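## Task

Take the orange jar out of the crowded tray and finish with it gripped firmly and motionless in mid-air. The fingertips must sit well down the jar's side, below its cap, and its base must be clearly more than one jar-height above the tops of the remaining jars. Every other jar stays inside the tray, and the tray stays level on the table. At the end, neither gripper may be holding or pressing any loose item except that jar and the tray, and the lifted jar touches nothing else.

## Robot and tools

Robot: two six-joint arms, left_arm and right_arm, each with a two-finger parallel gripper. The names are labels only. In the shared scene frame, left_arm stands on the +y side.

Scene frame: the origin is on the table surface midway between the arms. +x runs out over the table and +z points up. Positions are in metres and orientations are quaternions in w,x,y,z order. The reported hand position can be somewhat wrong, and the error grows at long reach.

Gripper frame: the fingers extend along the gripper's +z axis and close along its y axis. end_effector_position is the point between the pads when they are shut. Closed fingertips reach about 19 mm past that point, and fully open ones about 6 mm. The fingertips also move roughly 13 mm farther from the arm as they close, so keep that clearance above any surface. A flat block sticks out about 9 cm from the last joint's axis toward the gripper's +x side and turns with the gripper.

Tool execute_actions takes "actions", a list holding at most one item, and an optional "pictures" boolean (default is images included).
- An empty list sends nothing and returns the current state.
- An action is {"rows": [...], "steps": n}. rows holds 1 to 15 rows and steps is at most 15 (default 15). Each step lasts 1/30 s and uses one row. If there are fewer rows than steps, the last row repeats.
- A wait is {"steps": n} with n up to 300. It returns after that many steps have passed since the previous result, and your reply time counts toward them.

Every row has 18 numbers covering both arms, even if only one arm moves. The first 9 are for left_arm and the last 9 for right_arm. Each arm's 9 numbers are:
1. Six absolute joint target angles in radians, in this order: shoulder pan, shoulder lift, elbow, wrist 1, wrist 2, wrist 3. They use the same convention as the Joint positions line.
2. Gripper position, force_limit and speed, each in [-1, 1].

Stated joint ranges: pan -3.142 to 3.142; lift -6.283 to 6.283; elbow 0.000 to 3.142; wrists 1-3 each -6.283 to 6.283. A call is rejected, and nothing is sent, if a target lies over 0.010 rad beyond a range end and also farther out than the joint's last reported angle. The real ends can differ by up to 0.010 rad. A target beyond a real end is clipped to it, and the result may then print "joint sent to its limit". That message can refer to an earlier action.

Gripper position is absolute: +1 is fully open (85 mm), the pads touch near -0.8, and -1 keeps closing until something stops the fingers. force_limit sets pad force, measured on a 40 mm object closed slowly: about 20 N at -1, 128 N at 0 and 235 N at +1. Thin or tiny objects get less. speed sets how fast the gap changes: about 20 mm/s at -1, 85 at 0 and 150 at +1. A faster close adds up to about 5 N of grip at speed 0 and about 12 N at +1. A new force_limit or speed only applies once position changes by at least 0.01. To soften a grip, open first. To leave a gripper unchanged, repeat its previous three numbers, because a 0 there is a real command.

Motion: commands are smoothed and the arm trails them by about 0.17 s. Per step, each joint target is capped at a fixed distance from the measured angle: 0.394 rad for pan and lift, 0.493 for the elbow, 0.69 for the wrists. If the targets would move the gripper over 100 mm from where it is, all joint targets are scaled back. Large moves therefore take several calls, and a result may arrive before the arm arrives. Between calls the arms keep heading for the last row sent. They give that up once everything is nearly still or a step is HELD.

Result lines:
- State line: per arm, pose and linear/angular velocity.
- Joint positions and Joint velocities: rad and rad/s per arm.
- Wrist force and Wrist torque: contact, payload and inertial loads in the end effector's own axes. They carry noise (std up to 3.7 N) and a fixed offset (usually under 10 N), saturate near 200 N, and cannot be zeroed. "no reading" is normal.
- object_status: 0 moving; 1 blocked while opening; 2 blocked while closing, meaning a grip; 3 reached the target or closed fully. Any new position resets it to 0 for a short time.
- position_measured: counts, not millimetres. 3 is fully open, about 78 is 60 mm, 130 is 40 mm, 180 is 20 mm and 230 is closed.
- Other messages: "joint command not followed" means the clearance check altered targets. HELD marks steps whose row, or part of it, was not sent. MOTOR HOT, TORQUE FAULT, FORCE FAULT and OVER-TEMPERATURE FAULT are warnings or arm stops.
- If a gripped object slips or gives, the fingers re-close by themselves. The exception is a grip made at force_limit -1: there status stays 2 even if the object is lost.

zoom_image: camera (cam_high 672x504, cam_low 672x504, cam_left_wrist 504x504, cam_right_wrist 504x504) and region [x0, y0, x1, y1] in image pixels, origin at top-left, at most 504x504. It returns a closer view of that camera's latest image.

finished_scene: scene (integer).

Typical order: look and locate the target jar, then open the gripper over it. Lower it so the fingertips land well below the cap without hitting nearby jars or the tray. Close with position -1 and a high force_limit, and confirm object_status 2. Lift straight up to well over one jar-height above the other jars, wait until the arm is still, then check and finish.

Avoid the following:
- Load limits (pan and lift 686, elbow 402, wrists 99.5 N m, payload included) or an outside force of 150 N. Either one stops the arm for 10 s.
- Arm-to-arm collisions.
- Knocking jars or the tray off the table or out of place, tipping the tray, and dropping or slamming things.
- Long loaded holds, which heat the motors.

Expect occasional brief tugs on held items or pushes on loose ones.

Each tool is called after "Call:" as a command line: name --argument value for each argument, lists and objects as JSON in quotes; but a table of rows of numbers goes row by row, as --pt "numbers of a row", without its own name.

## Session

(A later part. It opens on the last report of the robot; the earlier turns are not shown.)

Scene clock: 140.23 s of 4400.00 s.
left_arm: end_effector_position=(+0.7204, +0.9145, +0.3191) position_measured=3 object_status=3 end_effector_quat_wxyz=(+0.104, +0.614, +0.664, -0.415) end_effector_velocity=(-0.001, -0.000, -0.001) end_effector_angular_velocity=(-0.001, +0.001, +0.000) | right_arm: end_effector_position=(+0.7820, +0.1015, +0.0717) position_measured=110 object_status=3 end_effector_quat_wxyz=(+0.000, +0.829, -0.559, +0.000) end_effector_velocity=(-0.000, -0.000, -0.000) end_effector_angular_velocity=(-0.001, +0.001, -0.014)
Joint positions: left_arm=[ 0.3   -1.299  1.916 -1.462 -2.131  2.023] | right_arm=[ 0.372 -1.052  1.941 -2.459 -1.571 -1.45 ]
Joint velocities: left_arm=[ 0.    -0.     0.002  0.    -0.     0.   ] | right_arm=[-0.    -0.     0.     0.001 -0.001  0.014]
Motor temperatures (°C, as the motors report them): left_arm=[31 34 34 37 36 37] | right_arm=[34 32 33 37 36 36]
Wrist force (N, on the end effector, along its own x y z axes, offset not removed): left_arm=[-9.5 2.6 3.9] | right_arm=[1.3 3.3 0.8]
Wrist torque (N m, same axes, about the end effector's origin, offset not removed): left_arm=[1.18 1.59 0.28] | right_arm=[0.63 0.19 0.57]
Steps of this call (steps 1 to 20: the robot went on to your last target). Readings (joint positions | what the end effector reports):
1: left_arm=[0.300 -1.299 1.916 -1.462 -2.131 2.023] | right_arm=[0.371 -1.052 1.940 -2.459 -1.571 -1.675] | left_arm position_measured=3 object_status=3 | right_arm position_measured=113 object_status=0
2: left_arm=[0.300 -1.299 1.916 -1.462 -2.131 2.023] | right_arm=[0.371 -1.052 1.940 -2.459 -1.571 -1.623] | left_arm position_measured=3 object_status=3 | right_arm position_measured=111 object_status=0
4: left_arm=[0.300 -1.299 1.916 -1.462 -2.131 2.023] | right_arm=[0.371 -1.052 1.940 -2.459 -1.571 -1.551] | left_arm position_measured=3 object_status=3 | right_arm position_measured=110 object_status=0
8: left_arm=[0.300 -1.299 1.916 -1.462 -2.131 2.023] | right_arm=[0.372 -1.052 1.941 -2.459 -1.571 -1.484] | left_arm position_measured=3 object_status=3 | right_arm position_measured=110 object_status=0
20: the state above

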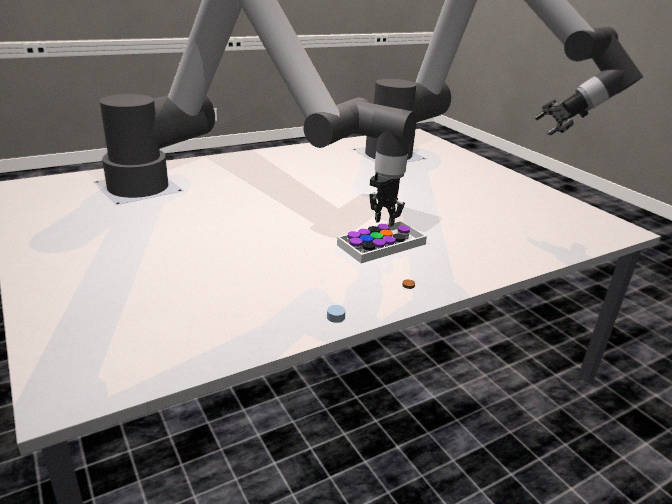

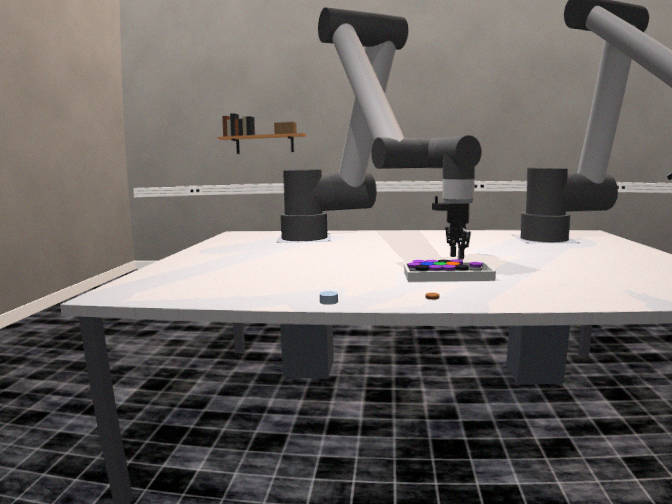

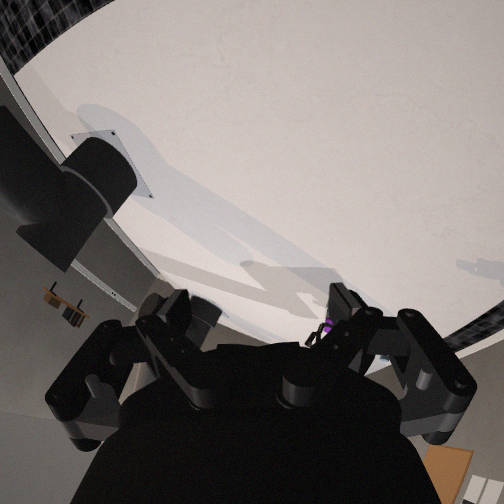

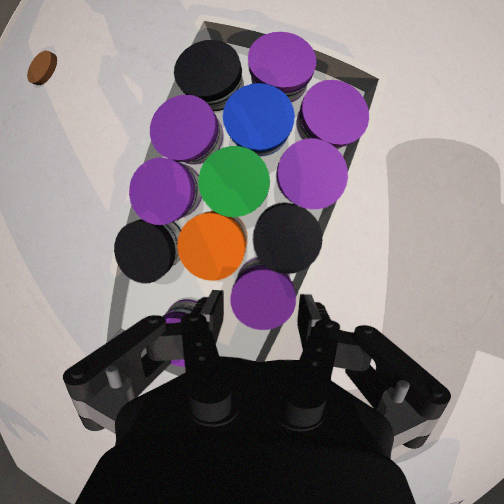

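Call:
execute_actions --actions '[{"rows":[[0.3,-1.299,1.916,-1.462,-2.131,2.023,1,0,0,0.3724,-1.0429,1.9449,-2.4728,-1.5708,-1.448,0.15,-0.8,0.5]]}]' --pictures false

Scene clock: 143.83 s of 4400.00 s.
left_arm: end_effector_position=(+0.7204, +0.9145, +0.3191) position_measured=3 object_status=3 end_effector_quat_wxyz=(+0.104, +0.614, +0.664, -0.415) end_effector_velocity=(+0.000, +0.000, +0.000) end_effector_angular_velocity=(-0.000, -0.000, +0.001) | right_arm: end_effector_position=(+0.7810, +0.1015, +0.0622) position_measured=110 object_status=3 end_effector_quat_wxyz=(-0.000, +0.829, -0.559, +0.000) end_effector_velocity=(-0.001, -0.000, -0.003) end_effector_angular_velocity=(+0.000, +0.001, -0.000)
Joint positions: left_arm=[ 0.3   -1.299  1.916 -1.462 -2.131  2.023] | right_arm=[ 0.372 -1.043  1.945 -2.472 -1.571 -1.448]
Joint velocities: left_arm=[ 0.     0.    -0.001  0.    -0.    -0.   ] | right_arm=[ 0.     0.003  0.002 -0.004  0.     0.001]
Motor temperatures (°C, as the motors report them): left_arm=[31 34 34 37 36 37] | right_arm=[34 32 33 37 36 36]
Wrist force (N, on the end effector, along its own x y z axes, offset not removed): left_arm=[-10.0 1.4 5.5] | right_arm=[1.9 2.0 2.9]
Wrist torque (N m, same axes, about the end effector's origin, offset not removed): left_arm=[0.92 1.66 0.42] | right_arm=[0.48 0.12 0.64]
Steps of this call (steps 1 to 15: the robot went on to your last target; steps 16 to 90: nothing new was sent; then 0.10 s passed at rest; steps 91 to 105: all 15 steps of this action). Readings (joint positions | what the end effector reports):
91: left_arm=[0.300 -1.299 1.916 -1.462 -2.131 2.023] | right_arm=[0.372 -1.052 1.941 -2.460 -1.571 -1.448] | left_arm position_measured=3 object_status=3 | right_arm position_measured=110 object_status=3
92: left_arm=[0.300 -1.299 1.916 -1.462 -2.131 2.023] | right_arm=[0.372 -1.051 1.941 -2.460 -1.571 -1.448] | left_arm position_measured=3 object_status=3 | right_arm position_measured=110 object_status=3
94: left_arm=[0.300 -1.299 1.916 -1.462 -2.131 2.023] | right_arm=[0.372 -1.049 1.942 -2.465 -1.571 -1.448] | left_arm position_measured=3 object_status=3 | right_arm position_measured=110 object_status=3
98: left_arm=[0.300 -1.299 1.916 -1.462 -2.131 2.023] | right_arm=[0.372 -1.045 1.944 -2.470 -1.571 -1.448] | left_arm position_measured=3 object_status=3 | right_arm position_measured=110 object_status=3
105: the state above

Call:
execute_actions --actions '[{"rows":[[0.3,-1.299,1.916,-1.462,-2.131,2.023,1,0,0,0.3724,-1.04,1.9458,-2.4766,-1.5708,-1.448,0.15,-0.8,0.5]],"steps":12}]' --pictures false

Call:
execute_actions --actions '[{"rows":[[0.3,-1.299,1.916,-1.462,-2.131,2.023,1,0,0,0.3724,-1.04,1.9458,-2.4766,-1.5708,-1.448,-1,-0.9,-0.6]]}]'

Scene clock: 148.13 s of 4400.00 s.
left_arm: end_effector_position=(+0.7204, +0.9145, +0.3191) position_measured=3 object_status=3 end_effector_quat_wxyz=(+0.104, +0.614, +0.664, -0.415) end_effector_velocity=(+0.002, +0.000, +0.002) end_effector_angular_velocity=(+0.001, -0.004, -0.001) | right_arm: end_effector_position=(+0.7809, +0.1015, +0.0590) position_measured=110 object_status=3 end_effector_quat_wxyz=(+0.000, +0.829, -0.559, +0.000) end_effector_velocity=(-0.001, -0.001, -0.003) end_effector_angular_velocity=(-0.001, +0.001, -0.000)
Joint positions: left_arm=[ 0.3   -1.299  1.916 -1.462 -2.131  2.023] | right_arm=[ 0.372 -1.04   1.946 -2.476 -1.571 -1.448]
Joint velocities: left_arm=[-0.001 -0.    -0.003 -0.    -0.     0.001] | right_arm=[-0.     0.002  0.002 -0.003 -0.     0.   ]
Motor temperatures (°C, as the motors report them): left_arm=[31 34 34 37 36 37] | right_arm=[34 32 33 37 36 36]
Wrist force (N, on the end effector, along its own x y z axes, offset not removed): left_arm=[-10.8 3.6 4.4] | right_arm=[1.5 2.8 0.6]
Wrist torque (N m, same axes, about the end effector's origin, offset not removed): left_arm=[1.28 1.58 0.35] | right_arm=[0.54 0.24 0.57]
Steps of this call (steps 1 to 15: the robot went on to your last target; steps 16 to 90: nothing new was sent; then 0.90 s passed at rest; steps 91 to 102: all 12 steps of this action). Readings (joint positions | what the end effector reports):
91: left_arm=[0.300 -1.299 1.916 -1.462 -2.131 2.023] | right_arm=[0.372 -1.043 1.945 -2.473 -1.571 -1.448] | left_arm position_measured=3 object_status=3 | right_arm position_measured=110 object_status=3
92: left_arm=[0.300 -1.299 1.916 -1.462 -2.131 2.023] | right_arm=[0.372 -1.043 1.945 -2.473 -1.571 -1.448] | left_arm position_measured=3 object_status=3 | right_arm position_measured=110 object_status=3
94: left_arm=[0.300 -1.299 1.916 -1.462 -2.131 2.023] | right_arm=[0.372 -1.042 1.945 -2.474 -1.571 -1.448] | left_arm position_measured=3 object_status=3 | right_arm position_measured=110 object_status=3
98: left_arm=[0.300 -1.299 1.916 -1.462 -2.131 2.023] | right_arm=[0.372 -1.041 1.946 -2.476 -1.571 -1.448] | left_arm position_measured=3 object_status=3 | right_arm position_measured=110 object_status=3
102: the state above

Scene clock: 148.63 s of 4400.00 s.
left_arm: end_effector_position=(+0.7204, +0.9145, +0.3191) position_measured=3 object_status=3 end_effector_quat_wxyz=(+0.104, +0.614, +0.664, -0.415) end_effector_velocity=(+0.000, +0.000, +0.000) end_effector_angular_velocity=(+0.000, -0.001, -0.000) | right_arm: end_effector_position=(+0.7809, +0.1015, +0.0589) position_measured=126 object_status=2 end_effector_quat_wxyz=(-0.000, +0.829, -0.559, +0.000) end_effector_velocity=(-0.001, -0.000, -0.000) end_effector_angular_velocity=(-0.001, +0.002, -0.002)
Joint positions: left_arm=[ 0.3   -1.299  1.916 -1.462 -2.131  2.023] | right_arm=[ 0.372 -1.04   1.946 -2.477 -1.571 -1.448]
Joint velocities: left_arm=[ 0. -0. -0. -0.  0.  0.] | right_arm=[ 0.     0.    -0.     0.002  0.     0.002]
Motor temperatures (°C, as the motors report them): left_arm=[31 34 34 37 36 37] | right_arm=[34 32 33 37 36 36]
Wrist force (N, on the end effector, along its own x y z axes, offset not removed): left_arm=[-9.9 5.9 3.6] | right_arm=[1.8 4.8 -15.5]
Wrist torque (N m, same axes, about the end effector's origin, offset not removed): left_arm=[1.84 1.57 0.24] | right_arm=[0.45 0.17 0.60]
Steps of this call (steps 1 to 15: all 15 steps of this action). Readings (joint positions | what the end effector reports):
1: left_arm=[0.300 -1.299 1.916 -1.462 -2.131 2.023] | right_arm=[0.372 -1.040 1.946 -2.476 -1.571 -1.448] | left_arm position_measured=3 object_status=3 | right_arm position_measured=110 object_status=0
2: left_arm=[0.300 -1.299 1.916 -1.462 -2.131 2.023] | right_arm=[0.372 -1.040 1.946 -2.476 -1.571 -1.448] | left_arm position_measured=3 object_status=3 | right_arm position_measured=110 object_status=0
4: left_arm=[0.300 -1.299 1.916 -1.462 -2.131 2.023] | right_arm=[0.372 -1.040 1.946 -2.477 -1.571 -1.448] | left_arm position_measured=3 object_status=3 | right_arm position_measured=114 object_status=0
8: left_arm=[0.300 -1.299 1.916 -1.462 -2.131 2.023] | right_arm=[0.372 -1.040 1.946 -2.477 -1.571 -1.448] | left_arm position_measured=3 object_status=3 | right_arm position_measured=126 object_status=0
15: the state above

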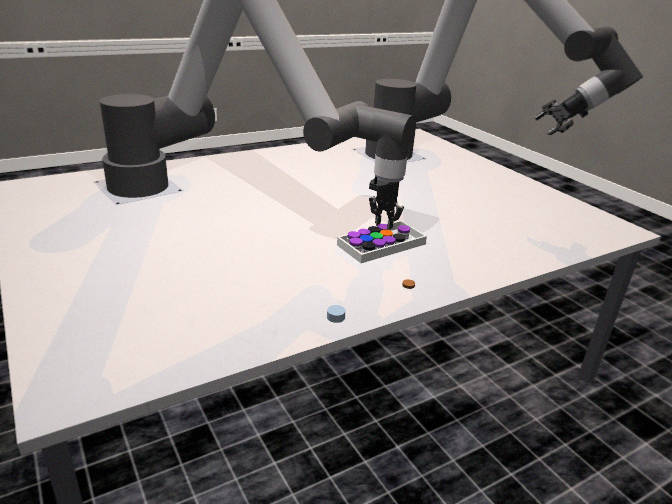

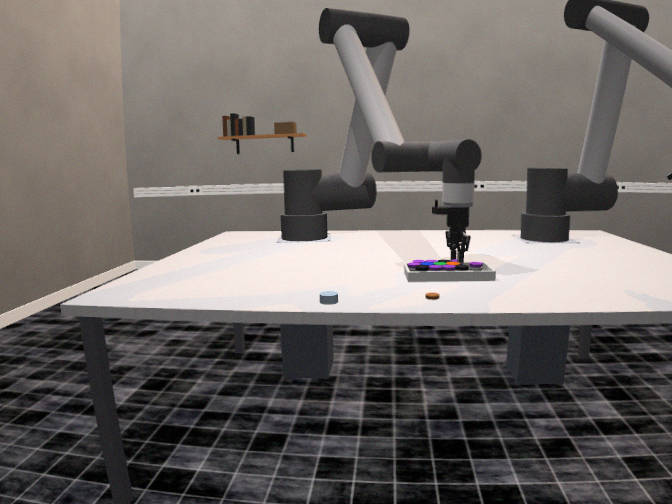

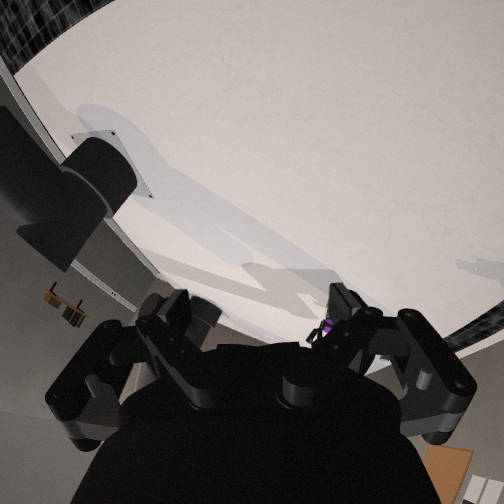

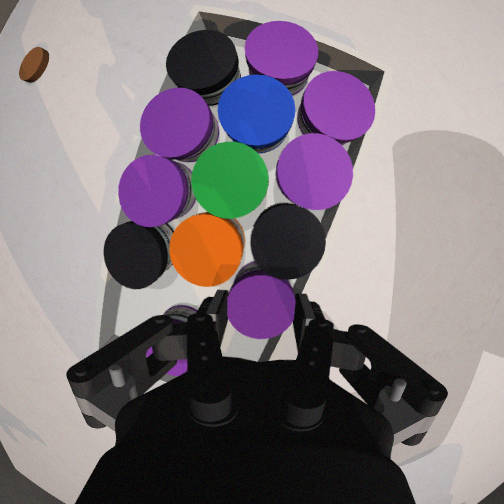

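Call:
execute_actions --actions '[{"rows":[[0.3,-1.299,1.916,-1.462,-2.131,2.023,1,0,0,0.3724,-1.0415,1.9454,-2.4747,-1.5708,-1.448,-1,-0.9,-0.6]],"steps":10}]' --pictures false

Call:
execute_actions --actions '[{"rows":[[0.3,-1.299,1.916,-1.462,-2.131,2.023,1,0,0,0.3812,-1.0361,1.9348,-2.4695,-1.5708,-1.21,-1,-0.9,-0.6]],"steps":8}]' --pictures false

Call:
execute_actions --actions '[{"rows":[[0.3,-1.299,1.916,-1.462,-2.131,2.023,1,0,0,0.3901,-1.0308,1.9243,-2.4643,-1.5708,-0.96,-1,-0.9,-0.6]],"steps":8}]' --pictures false

Call:
execute_actions --actions '[{"rows":[[0.3,-1.299,1.916,-1.462,-2.131,2.023,1,0,0,0.3989,-1.0254,1.9137,-2.4591,-1.5708,-0.72,-1,-0.9,-0.6]]}]'

Scene clock: 159.60 s of 4400.00 s.
left_arm: end_effector_position=(+0.7204, +0.9145, +0.3191) position_measured=3 object_status=3 end_effector_quat_wxyz=(+0.104, +0.614, +0.664, -0.415) end_effector_velocity=(-0.000, +0.000, +0.000) end_effector_angular_velocity=(-0.000, -0.000, -0.001) | right_arm: end_effector_position=(+0.7806, +0.1014, +0.0597) position_measured=126 object_status=2 end_effector_quat_wxyz=(+0.000, +0.829, -0.559, -0.000) end_effector_velocity=(+0.000, +0.001, +0.002) end_effector_angular_velocity=(+0.002, -0.001, +0.000)
Joint positions: left_arm=[ 0.3   -1.299  1.916 -1.462 -2.131  2.023] | right_arm=[ 0.372 -1.041  1.946 -2.475 -1.571 -1.448]
Joint velocities: left_arm=[ 0.    -0.    -0.     0.     0.     0.001] | right_arm=[-0.    -0.002 -0.001  0.001  0.002 -0.   ]
Motor temperatures (°C, as the motors report them): left_arm=[31 34 34 37 36 37] | right_arm=[34 32 33 37 36 36]
Wrist force (N, on the end effector, along its own x y z axes, offset not removed): left_arm=[-8.0 1.7 3.2] | right_arm=[2.2 2.9 0.5]
Wrist torque (N m, same axes, about the end effector's origin, offset not removed): left_arm=[1.03 1.13 0.37] | right_arm=[0.73 -0.08 0.64]
Steps of this call (steps 1 to 15: the robot went on to your last target; steps 16 to 90: nothing new was sent; then 7.63 s passed at rest; steps 91 to 100: all 10 steps of this action). Readings (joint positions | what the end effector reports):
91: left_arm=[0.300 -1.299 1.916 -1.462 -2.131 2.023] | right_arm=[0.372 -1.040 1.946 -2.477 -1.571 -1.448] | left_arm position_measured=3 object_status=3 | right_arm position_measured=126 object_status=2
92: left_arm=[0.300 -1.299 1.916 -1.462 -2.131 2.023] | right_arm=[0.372 -1.040 1.946 -2.476 -1.571 -1.448] | left_arm position_measured=3 object_status=3 | right_arm position_measured=126 object_status=2
94: left_arm=[0.300 -1.299 1.916 -1.462 -2.131 2.023] | right_arm=[0.372 -1.040 1.946 -2.476 -1.571 -1.448] | left_arm position_measured=3 object_status=3 | right_arm position_measured=126 object_status=2
98: left_arm=[0.300 -1.299 1.916 -1.462 -2.131 2.023] | right_arm=[0.372 -1.041 1.946 -2.475 -1.571 -1.448] | left_arm position_measured=3 object_status=3 | right_arm position_measured=126 object_status=2
100: the state above

Scene clock: 159.87 s of 4400.00 s.
left_arm: end_effector_position=(+0.7204, +0.9145, +0.3191) position_measured=3 object_status=3 end_effector_quat_wxyz=(+0.104, +0.614, +0.664, -0.415) end_effector_velocity=(+0.001, +0.000, +0.000) end_effector_angular_velocity=(-0.000, -0.000, -0.000) | right_arm: end_effector_position=(+0.7809, +0.1098, +0.0603) position_measured=126 object_status=2 end_effector_quat_wxyz=(+0.000, +0.781, -0.624, -0.000) end_effector_velocity=(+0.001, +0.019, +0.001) end_effector_angular_velocity=(+0.001, -0.002, -0.532)
Joint positions: left_arm=[ 0.3   -1.299  1.916 -1.462 -2.131  2.023] | right_arm=[ 0.379 -1.037  1.937 -2.471 -1.571 -1.28 ]
Joint velocities: left_arm=[-0.     0.    -0.001  0.    -0.     0.   ] | right_arm=[ 0.015  0.009 -0.02   0.009 -0.     0.546]
Motor temperatures (°C, as the motors report them): left_arm=[31 34 34 37 36 37] | right_arm=[34 32 33 37 36 36]
Wrist force (N, on the end effector, along its own x y z axes, offset not removed): left_arm=[-8.4 5.2 3.2] | right_arm=[0.0 2.0 1.5]
Wrist torque (N m, same axes, about the end effector's origin, offset not removed): left_arm=[1.74 1.42 0.30] | right_arm=[0.47 0.56 0.61]
Steps of this call (steps 1 to 8: all 8 steps of this action). Readings (joint positions | what the end effector reports):
1: left_arm=[0.300 -1.299 1.916 -1.462 -2.131 2.023] | right_arm=[0.372 -1.041 1.946 -2.475 -1.571 -1.448] | left_arm position_measured=3 object_status=3 | right_arm position_measured=126 object_status=2
2: left_arm=[0.300 -1.299 1.916 -1.462 -2.131 2.023] | right_arm=[0.373 -1.041 1.945 -2.474 -1.571 -1.446] | left_arm position_measured=3 object_status=3 | right_arm position_measured=126 object_status=2
4: left_arm=[0.300 -1.299 1.916 -1.462 -2.131 2.023] | right_arm=[0.376 -1.039 1.941 -2.473 -1.571 -1.402] | left_arm position_measured=3 object_status=3 | right_arm position_measured=126 object_status=2
8: the state above

Scene clock: 160.13 s of 4400.00 s.
left_arm: end_effector_position=(+0.7204, +0.9145, +0.3191) position_measured=3 object_status=3 end_effector_quat_wxyz=(+0.104, +0.614, +0.664, -0.415) end_effector_velocity=(+0.000, +0.000, -0.000) end_effector_angular_velocity=(-0.000, +0.000, +0.000) | right_arm: end_effector_position=(+0.7807, +0.1203, +0.0603) position_measured=126 object_status=2 end_effector_quat_wxyz=(+0.000, -0.705, +0.709, -0.000) end_effector_velocity=(-0.000, +0.020, +0.000) end_effector_angular_velocity=(+0.000, -0.000, -0.635)
Joint positions: left_arm=[ 0.3   -1.299  1.916 -1.462 -2.131  2.023] | right_arm=[ 0.388 -1.032  1.927 -2.466 -1.571 -1.043]
Joint velocities: left_arm=[ 0.     0.001 -0.    -0.    -0.    -0.   ] | right_arm=[ 0.017  0.01  -0.02   0.01  -0.     0.652]
Motor temperatures (°C, as the motors report them): left_arm=[31 34 34 37 36 37] | right_arm=[34 32 33 37 36 36]
Wrist force (N, on the end effector, along its own x y z axes, offset not removed): left_arm=[-11.0 4.4 7.8] | right_arm=[0.3 3.5 3.8]
Wrist torque (N m, same axes, about the end effector's origin, offset not removed): left_arm=[1.55 1.81 0.29] | right_arm=[0.76 0.43 0.60]
Steps of this call (steps 1 to 8: all 8 steps of this action). Readings (joint positions | what the end effector reports):
1: left_arm=[0.300 -1.299 1.916 -1.462 -2.131 2.023] | right_arm=[0.380 -1.037 1.937 -2.470 -1.571 -1.264] | left_arm position_measured=3 object_status=3 | right_arm position_measured=126 object_status=2
2: left_arm=[0.300 -1.299 1.916 -1.462 -2.131 2.023] | right_arm=[0.381 -1.036 1.936 -2.470 -1.571 -1.249] | left_arm position_measured=3 object_status=3 | right_arm position_measured=126 object_status=2
4: left_arm=[0.300 -1.299 1.916 -1.462 -2.131 2.023] | right_arm=[0.384 -1.034 1.931 -2.468 -1.571 -1.188] | left_arm position_measured=3 object_status=3 | right_arm position_measured=126 object_status=2
8: the state above

Scene clock: 160.63 s of 4400.00 s.
left_arm: end_effector_position=(+0.7204, +0.9145, +0.3191) position_measured=3 object_status=3 end_effector_quat_wxyz=(+0.104, +0.614, +0.664, -0.415) end_effector_velocity=(-0.001, -0.000, -0.000) end_effector_angular_velocity=(-0.000, +0.000, -0.000) | right_arm: end_effector_position=(+0.7804, +0.1331, +0.0603) position_measured=126 object_status=2 end_effector_quat_wxyz=(+0.000, -0.591, +0.807, -0.000) end_effector_velocity=(+0.000, +0.005, +0.001) end_effector_angular_velocity=(+0.005, +0.000, -0.097)
Joint positions: left_arm=[ 0.3   -1.299  1.916 -1.462 -2.131  2.023] | right_arm=[ 0.399 -1.026  1.914 -2.459 -1.571 -0.733]
Joint velocities: left_arm=[-0.    -0.001  0.001  0.    -0.     0.   ] | right_arm=[ 0.003  0.002 -0.004 -0.     0.004  0.1  ]
Motor temperatures (°C, as the motors report them): left_arm=[31 34 34 37 36 37] | right_arm=[34 32 33 37 36 36]
Wrist force (N, on the end effector, along its own x y z axes, offset not removed): left_arm=[-9.8 4.8 6.4] | right_arm=[2.4 1.7 2.3]
Wrist torque (N m, same axes, about the end effector's origin, offset not removed): left_arm=[1.47 1.49 0.28] | right_arm=[0.40 0.00 0.58]
Steps of this call (steps 1 to 15: all 15 steps of this action). Readings (joint positions | what the end effector reports):
1: left_arm=[0.300 -1.299 1.916 -1.462 -2.131 2.023] | right_arm=[0.388 -1.032 1.926 -2.465 -1.571 -1.024] | left_arm position_measured=3 object_status=3 | right_arm position_measured=126 object_status=2
2: left_arm=[0.300 -1.299 1.916 -1.462 -2.131 2.023] | right_arm=[0.389 -1.031 1.925 -2.465 -1.571 -1.007] | left_arm position_measured=3 object_status=3 | right_arm position_measured=126 object_status=2
4: left_arm=[0.300 -1.299 1.916 -1.462 -2.131 2.023] | right_arm=[0.393 -1.029 1.921 -2.463 -1.571 -0.943] | left_arm position_measured=3 object_status=3 | right_arm position_measured=126 object_status=2
8: left_arm=[0.300 -1.299 1.916 -1.462 -2.131 2.023] | right_arm=[0.397 -1.027 1.916 -2.460 -1.571 -0.801] | left_arm position_measured=3 object_status=3 | right_arm position_measured=126 object_status=2
15: the state above

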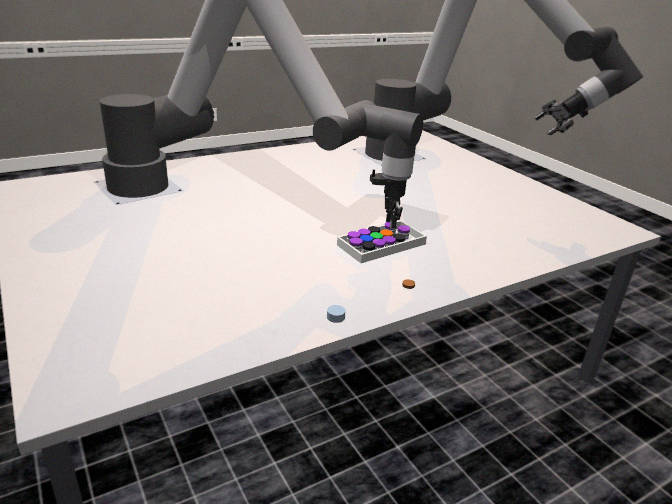

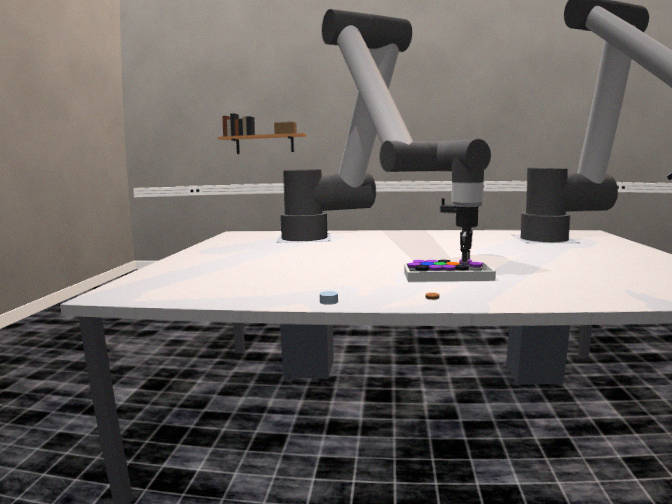

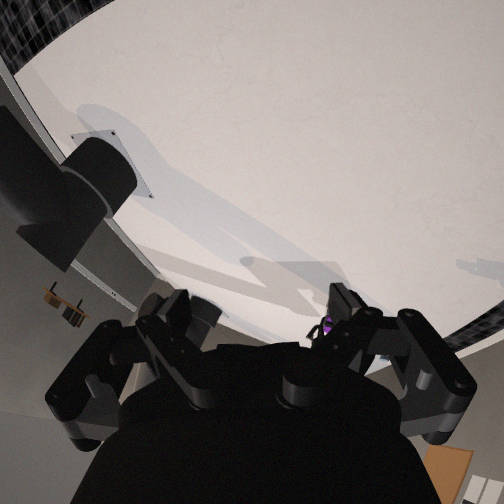

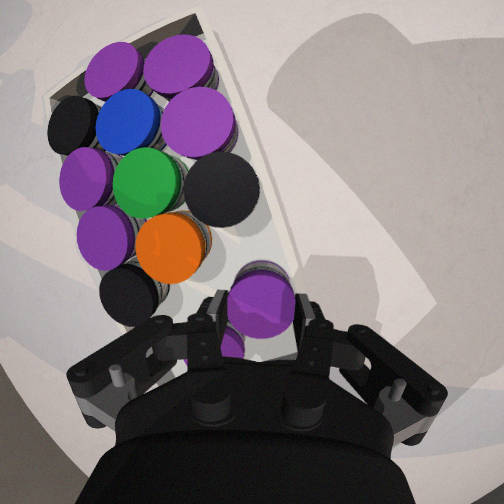

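Call:
execute_actions --actions '[{"rows":[[0.3,-1.299,1.916,-1.462,-2.131,2.023,1,0,0,0.3989,-1.0247,1.9139,-2.46,-1.5708,-0.72,0.15,-0.9,0]],"steps":9}]' --pictures false

Call:
execute_actions --actions '[{"rows":[[0.3,-1.299,1.916,-1.462,-2.131,2.023,1,0,0,0.3989,-1.0425,1.9083,-2.4366,-1.5708,-0.72,0.15,-0.9,0]],"steps":9}]' --pictures false

Call:
execute_actions --actions '[{"rows":[[0.3,-1.299,1.916,-1.462,-2.131,2.023,1,0,0,0.3381,-0.9982,1.8359,-2.4085,-1.5708,-0.782,0.15,-0.9,0]]}]' --pictures false

Call:
execute_actions --actions '[{"steps":10}]'

Scene clock: 169.53 s of 4400.00 s.
left_arm: end_effector_position=(+0.7204, +0.9145, +0.3191) position_measured=3 object_status=3 end_effector_quat_wxyz=(+0.104, +0.614, +0.664, -0.415) end_effector_velocity=(+0.001, +0.000, +0.000) end_effector_angular_velocity=(+0.000, -0.001, -0.000) | right_arm: end_effector_position=(+0.7805, +0.1335, +0.0598) position_measured=110 object_status=0 end_effector_quat_wxyz=(+0.000, -0.586, +0.810, -0.000) end_effector_velocity=(+0.001, -0.000, -0.000) end_effector_angular_velocity=(-0.000, -0.002, -0.001)
Joint positions: left_arm=[ 0.3   -1.299  1.916 -1.462 -2.131  2.023] | right_arm=[ 0.399 -1.025  1.914 -2.46  -1.571 -0.72 ]
Joint velocities: left_arm=[-0.     0.001 -0.001  0.     0.     0.   ] | right_arm=[-0.     0.001 -0.001 -0.002 -0.001  0.001]
Motor temperatures (°C, as the motors report them): left_arm=[31 34 34 37 36 37] | right_arm=[34 32 33 37 36 36]
Wrist force (N, on the end effector, along its own x y z axes, offset not removed): left_arm=[-8.4 4.1 3.5] | right_arm=[0.6 2.9 1.1]
Wrist torque (N m, same axes, about the end effector's origin, offset not removed): left_arm=[1.43 1.23 0.34] | right_arm=[0.60 0.38 0.58]
Steps of this call (steps 1 to 30: the robot went on to your last target; steps 31 to 90: nothing new was sent; then 5.60 s passed at rest; steps 91 to 99: all 9 steps of this action). Readings (joint positions | what the end effector reports):
91: left_arm=[0.300 -1.299 1.916 -1.462 -2.131 2.023] | right_arm=[0.399 -1.025 1.914 -2.459 -1.571 -0.720] | left_arm position_measured=3 object_status=3 | right_arm position_measured=126 object_status=0
92: left_arm=[0.300 -1.299 1.916 -1.462 -2.131 2.023] | right_arm=[0.399 -1.025 1.914 -2.459 -1.571 -0.720] | left_arm position_measured=3 object_status=3 | right_arm position_measured=126 object_status=0
94: left_arm=[0.300 -1.299 1.916 -1.462 -2.131 2.023] | right_arm=[0.399 -1.025 1.914 -2.459 -1.571 -0.720] | left_arm position_measured=3 object_status=3 | right_arm position_measured=119 object_status=0
98: left_arm=[0.300 -1.299 1.916 -1.462 -2.131 2.023] | right_arm=[0.399 -1.025 1.914 -2.460 -1.571 -0.720] | left_arm position_measured=3 object_status=3 | right_arm position_measured=110 object_status=0
99: the state above

Scene clock: 169.83 s of 4400.00 s.
left_arm: end_effector_position=(+0.7204, +0.9145, +0.3191) position_measured=3 object_status=3 end_effector_quat_wxyz=(+0.104, +0.614, +0.664, -0.415) end_effector_velocity=(+0.001, -0.000, +0.001) end_effector_angular_velocity=(+0.000, -0.002, -0.001) | right_arm: end_effector_position=(+0.7804, +0.1335, +0.0751) position_measured=110 object_status=3 end_effector_quat_wxyz=(+0.000, -0.586, +0.810, -0.000) end_effector_velocity=(-0.001, -0.000, +0.024) end_effector_angular_velocity=(-0.001, +0.002, -0.000)
Joint positions: left_arm=[ 0.3   -1.299  1.916 -1.462 -2.131  2.023] | right_arm=[ 0.399 -1.039  1.909 -2.441 -1.571 -0.72 ]
Joint velocities: left_arm=[-0.001  0.    -0.002  0.     0.     0.001] | right_arm=[ 0.    -0.023 -0.007  0.033 -0.     0.   ]
Motor temperatures (°C, as the motors report them): left_arm=[31 34 34 37 36 37] | right_arm=[34 32 33 37 36 36]
Wrist force (N, on the end effector, along its own x y z axes, offset not removed): left_arm=[-7.5 4.9 4.4] | right_arm=[-1.7 2.6 -1.8]
Wrist torque (N m, same axes, about the end effector's origin, offset not removed): left_arm=[1.66 1.14 0.34] | right_arm=[0.65 0.79 0.62]
Steps of this call (steps 1 to 9: all 9 steps of this action). Readings (joint positions | what the end effector reports):
1: left_arm=[0.300 -1.299 1.916 -1.462 -2.131 2.023] | right_arm=[0.399 -1.025 1.914 -2.460 -1.571 -0.720] | left_arm position_measured=3 object_status=3 | right_arm position_measured=110 object_status=0
2: left_arm=[0.300 -1.299 1.916 -1.462 -2.131 2.023] | right_arm=[0.399 -1.026 1.913 -2.459 -1.571 -0.720] | left_arm position_measured=3 object_status=3 | right_arm position_measured=110 object_status=0
4: left_arm=[0.300 -1.299 1.916 -1.462 -2.131 2.023] | right_arm=[0.399 -1.032 1.912 -2.451 -1.571 -0.720] | left_arm position_measured=3 object_status=3 | right_arm position_measured=110 object_status=0
8: left_arm=[0.300 -1.299 1.916 -1.462 -2.131 2.023] | right_arm=[0.399 -1.039 1.910 -2.442 -1.571 -0.720] | left_arm position_measured=3 object_status=3 | right_arm position_measured=110 object_status=3
9: the state above

Scene clock: 170.33 s of 4400.00 s.
left_arm: end_effector_position=(+0.7204, +0.9145, +0.3191) position_measured=3 object_status=3 end_effector_quat_wxyz=(+0.104, +0.614, +0.664, -0.415) end_effector_velocity=(-0.001, +0.001, -0.000) end_effector_angular_velocity=(-0.000, +0.001, +0.001) | right_arm: end_effector_position=(+0.8619, +0.1056, +0.0720) position_measured=110 object_status=3 end_effector_quat_wxyz=(-0.000, -0.587, +0.810, +0.000) end_effector_velocity=(+0.024, -0.009, -0.001) end_effector_angular_velocity=(-0.000, -0.002, +0.001)
Joint positions: left_arm=[ 0.3   -1.299  1.916 -1.462 -2.131  2.023] | right_arm=[ 0.34  -1.     1.839 -2.41  -1.571 -0.78 ]
Joint velocities: left_arm=[ 0.001 -0.     0.001  0.     0.    -0.   ] | right_arm=[-0.017  0.012 -0.021  0.008 -0.001 -0.018]
Motor temperatures (°C, as the motors report them): left_arm=[31 34 34 37 36 37] | right_arm=[34 32 33 37 36 36]
Wrist force (N, on the end effector, along its own x y z axes, offset not removed): left_arm=[-9.2 4.9 7.0] | right_arm=[0.5 4.7 0.0]
Wrist torque (N m, same axes, about the end effector's origin, offset not removed): left_arm=[1.75 1.38 0.22] | right_arm=[1.07 0.48 0.62]
Steps of this call (steps 1 to 15: all 15 steps of this action). Readings (joint positions | what the end effector reports):
1: left_arm=[0.300 -1.299 1.916 -1.462 -2.131 2.023] | right_arm=[0.399 -1.040 1.909 -2.440 -1.571 -0.720] | left_arm position_measured=3 object_status=3 | right_arm position_measured=110 object_status=3
2: left_arm=[0.300 -1.299 1.916 -1.462 -2.131 2.023] | right_arm=[0.397 -1.039 1.907 -2.437 -1.571 -0.722] | left_arm position_measured=3 object_status=3 | right_arm position_measured=110 object_status=3
4: left_arm=[0.300 -1.299 1.916 -1.462 -2.131 2.023] | right_arm=[0.378 -1.025 1.884 -2.427 -1.571 -0.742] | left_arm position_measured=3 object_status=3 | right_arm position_measured=110 object_status=3
8: left_arm=[0.300 -1.299 1.916 -1.462 -2.131 2.023] | right_arm=[0.352 -1.008 1.853 -2.415 -1.571 -0.768] | left_arm position_measured=3 object_status=3 | right_arm position_measured=110 object_status=3
15: the state above

Scene clock: 170.67 s of 4400.00 s.
left_arm: end_effector_position=(+0.7204, +0.9145, +0.3191) position_measured=3 object_status=3 end_effector_quat_wxyz=(+0.104, +0.614, +0.664, -0.415) end_effector_velocity=(+0.001, -0.001, +0.001) end_effector_angular_velocity=(+0.000, -0.001, -0.001) | right_arm: end_effector_position=(+0.8648, +0.1044, +0.0719) position_measured=110 object_status=3 end_effector_quat_wxyz=(-0.000, -0.587, +0.810, +0.000) end_effector_velocity=(+0.002, -0.000, +0.000) end_effector_angular_velocity=(+0.001, -0.001, -0.001)
Joint positions: left_arm=[ 0.3   -1.299  1.916 -1.462 -2.131  2.023] | right_arm=[ 0.338 -0.998  1.836 -2.409 -1.571 -0.782]
Joint velocities: left_arm=[-0.001 -0.001 -0.001  0.    -0.     0.   ] | right_arm=[-0.001  0.001 -0.001 -0.001  0.001 -0.001]
Motor temperatures (°C, as the motors report them): left_arm=[31 34 34 37 36 37] | right_arm=[34 32 33 37 36 36]
Wrist force (N, on the end effector, along its own x y z axes, offset not removed): left_arm=[-12.4 3.2 2.3] | right_arm=[-0.5 1.9 1.3]
Wrist torque (N m, same axes, about the end effector's origin, offset not removed): left_arm=[1.42 2.05 0.28] | right_arm=[0.40 0.52 0.66]
Steps of this call (steps 1 to 10: the robot went on to your last target). Readings (joint positions | what the end effector reports):
1: left_arm=[0.300 -1.299 1.916 -1.462 -2.131 2.023] | right_arm=[0.340 -0.999 1.838 -2.409 -1.571 -0.780] | left_arm position_measured=3 object_status=3 | right_arm position_measured=110 object_status=3
2: left_arm=[0.300 -1.299 1.916 -1.462 -2.131 2.023] | right_arm=[0.339 -0.999 1.837 -2.409 -1.571 -0.781] | left_arm position_measured=3 object_status=3 | right_arm position_measured=110 object_status=3
4: left_arm=[0.300 -1.299 1.916 -1.462 -2.131 2.023] | right_arm=[0.339 -0.999 1.837 -2.409 -1.571 -0.781] | left_arm position_measured=3 object_status=3 | right_arm position_measured=110 object_status=3
8: left_arm=[0.300 -1.299 1.916 -1.462 -2.131 2.023] | right_arm=[0.338 -0.998 1.836 -2.409 -1.571 -0.782] | left_arm position_measured=3 object_status=3 | right_arm position_measured=110 object_status=3
10: the state above

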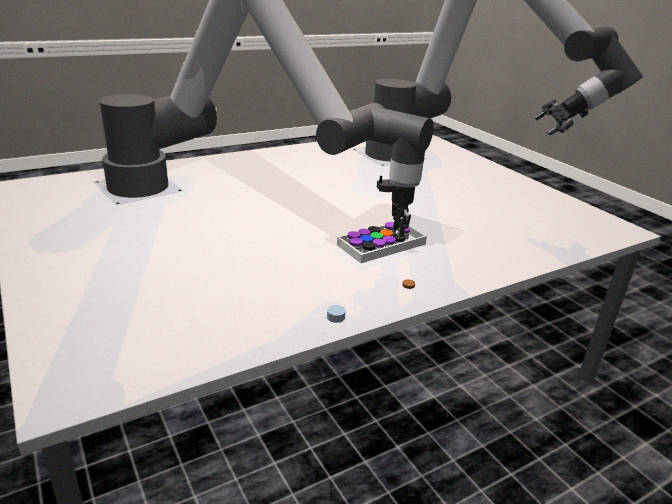

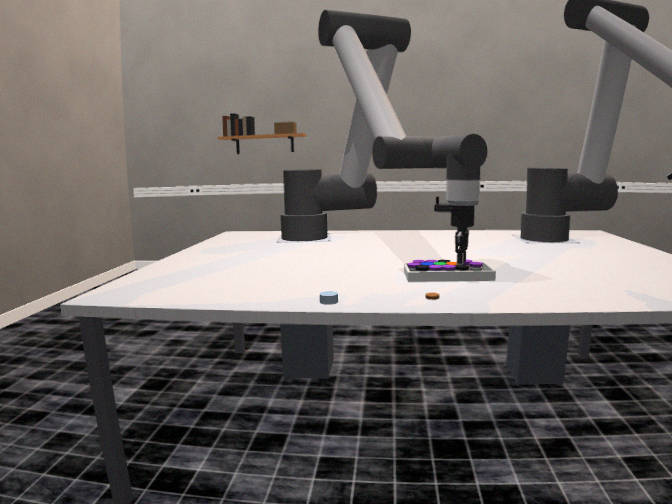

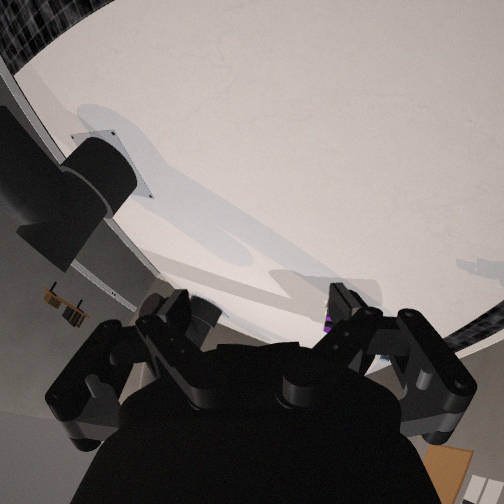

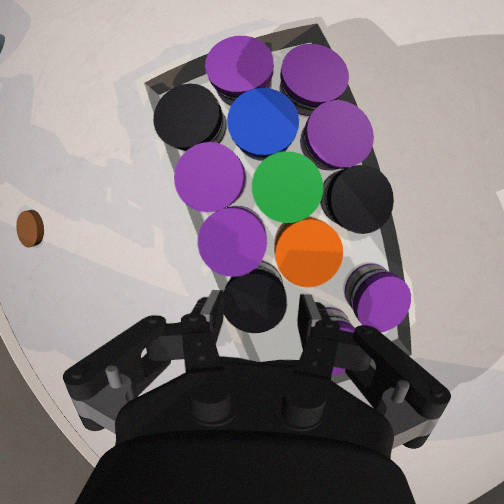

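Call:
execute_actions --actions '[{"rows":[[0.3,-1.299,1.916,-1.462,-2.131,2.023,1,0,0,0.3375,-0.9955,1.8305,-2.4058,-1.5708,-0.73,0.15,-0.9,0]],"steps":6}]' --pictures false

Call:
execute_actions --actions '[{"rows":[[0.3,-1.299,1.916,-1.462,-2.131,2.023,1,0,0,0.3375,-0.9865,1.8334,-2.4177,-1.5708,-0.73,0.15,-0.9,0]]}]'

Scene clock: 177.00 s of 4400.00 s.
left_arm: end_effector_position=(+0.7204, +0.9145, +0.3191) position_measured=3 object_status=3 end_effector_quat_wxyz=(+0.104, +0.614, +0.664, -0.415) end_effector_velocity=(-0.001, +0.000, -0.000) end_effector_angular_velocity=(-0.000, +0.001, +0.001) | right_arm: end_effector_position=(+0.8672, +0.1050, +0.0719) position_measured=110 object_status=3 end_effector_quat_wxyz=(+0.000, -0.573, +0.819, -0.000) end_effector_velocity=(+0.011, +0.003, +0.001) end_effector_angular_velocity=(+0.001, -0.001, -0.156)
Joint positions: left_arm=[ 0.3   -1.299  1.916 -1.462 -2.131  2.023] | right_arm=[ 0.338 -0.996  1.832 -2.407 -1.571 -0.75 ]
Joint velocities: left_arm=[ 0.001 -0.     0.001  0.    -0.    -0.   ] | right_arm=[-0.002  0.008 -0.016  0.007  0.     0.154]
Motor temperatures (°C, as the motors report them): left_arm=[31 34 34 37 36 37] | right_arm=[34 32 33 37 36 36]
Wrist force (N, on the end effector, along its own x y z axes, offset not removed): left_arm=[-13.1 8.1 -0.7] | right_arm=[-2.6 1.0 -0.3]
Wrist torque (N m, same axes, about the end effector's origin, offset not removed): left_arm=[2.13 2.20 0.32] | right_arm=[0.22 0.97 0.53]
Steps of this call (steps 1 to 15: the robot went on to your last target; steps 16 to 90: nothing new was sent; then 3.13 s passed at rest; steps 91 to 96: all 6 steps of this action). Readings (joint positions | what the end effector reports):
91: left_arm=[0.300 -1.299 1.916 -1.462 -2.131 2.023] | right_arm=[0.338 -0.998 1.836 -2.408 -1.571 -0.782] | left_arm position_measured=3 object_status=3 | right_arm position_measured=110 object_status=3
92: left_arm=[0.300 -1.299 1.916 -1.462 -2.131 2.023] | right_arm=[0.338 -0.998 1.836 -2.408 -1.571 -0.780] | left_arm position_measured=3 object_status=3 | right_arm position_measured=110 object_status=3
94: left_arm=[0.300 -1.299 1.916 -1.462 -2.131 2.023] | right_arm=[0.338 -0.997 1.834 -2.407 -1.571 -0.763] | left_arm position_measured=3 object_status=3 | right_arm position_measured=110 object_status=3
96: the state above

Scene clock: 177.50 s of 4400.00 s.
left_arm: end_effector_position=(+0.7204, +0.9145, +0.3191) position_measured=3 object_status=3 end_effector_quat_wxyz=(+0.104, +0.614, +0.664, -0.415) end_effector_velocity=(+0.001, +0.000, +0.001) end_effector_angular_velocity=(+0.000, -0.002, -0.001) | right_arm: end_effector_position=(+0.8685, +0.1054, +0.0622) position_measured=110 object_status=3 end_effector_quat_wxyz=(+0.000, -0.565, +0.825, -0.000) end_effector_velocity=(+0.001, +0.001, -0.002) end_effector_angular_velocity=(+0.001, -0.000, -0.004)
Joint positions: left_arm=[ 0.3   -1.299  1.916 -1.462 -2.131  2.023] | right_arm=[ 0.338 -0.987  1.833 -2.417 -1.571 -0.73 ]
Joint velocities: left_arm=[-0.001  0.    -0.002 -0.     0.     0.001] | right_arm=[-0.     0.002 -0.001 -0.003  0.001  0.004]
Motor temperatures (°C, as the motors report them): left_arm=[31 34 34 37 36 37] | right_arm=[34 32 33 37 36 36]
Wrist force (N, on the end effector, along its own x y z axes, offset not removed): left_arm=[-7.5 3.7 4.1] | right_arm=[-0.2 1.7 0.9]
Wrist torque (N m, same axes, about the end effector's origin, offset not removed): left_arm=[1.51 1.08 0.34] | right_arm=[0.34 0.54 0.58]
Steps of this call (steps 1 to 15: all 15 steps of this action). Readings (joint positions | what the end effector reports):
1: left_arm=[0.300 -1.299 1.916 -1.462 -2.131 2.023] | right_arm=[0.338 -0.996 1.832 -2.407 -1.571 -0.745] | left_arm position_measured=3 object_status=3 | right_arm position_measured=110 object_status=3
2: left_arm=[0.300 -1.299 1.916 -1.462 -2.131 2.023] | right_arm=[0.338 -0.996 1.832 -2.407 -1.571 -0.742] | left_arm position_measured=3 object_status=3 | right_arm position_measured=110 object_status=3
4: left_arm=[0.300 -1.299 1.916 -1.462 -2.131 2.023] | right_arm=[0.338 -0.992 1.832 -2.411 -1.571 -0.737] | left_arm position_measured=3 object_status=3 | right_arm position_measured=110 object_status=3
8: left_arm=[0.300 -1.299 1.916 -1.462 -2.131 2.023] | right_arm=[0.338 -0.989 1.833 -2.415 -1.571 -0.732] | left_arm position_measured=3 object_status=3 | right_arm position_measured=110 object_status=3
15: the state above

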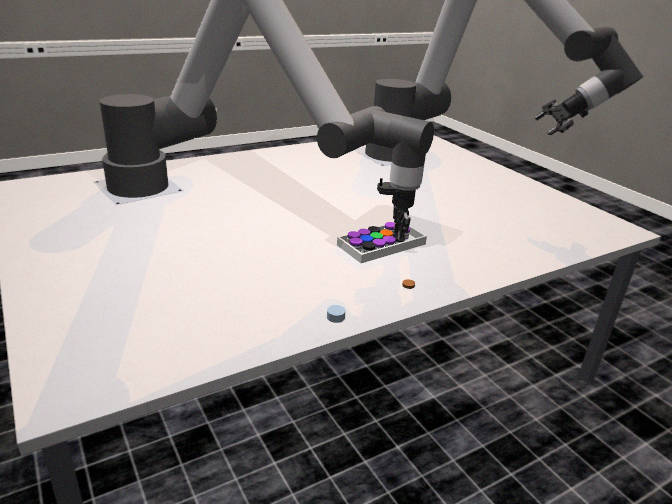

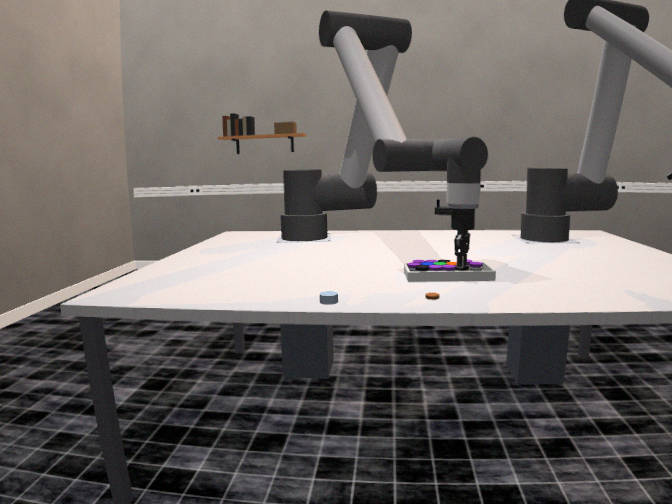

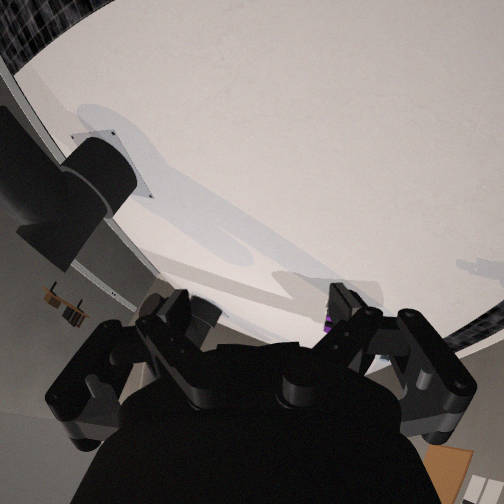

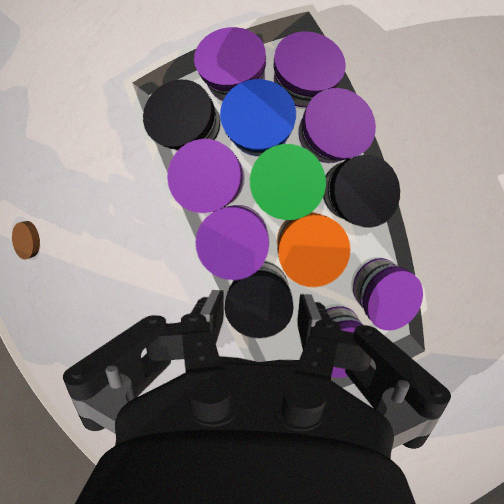

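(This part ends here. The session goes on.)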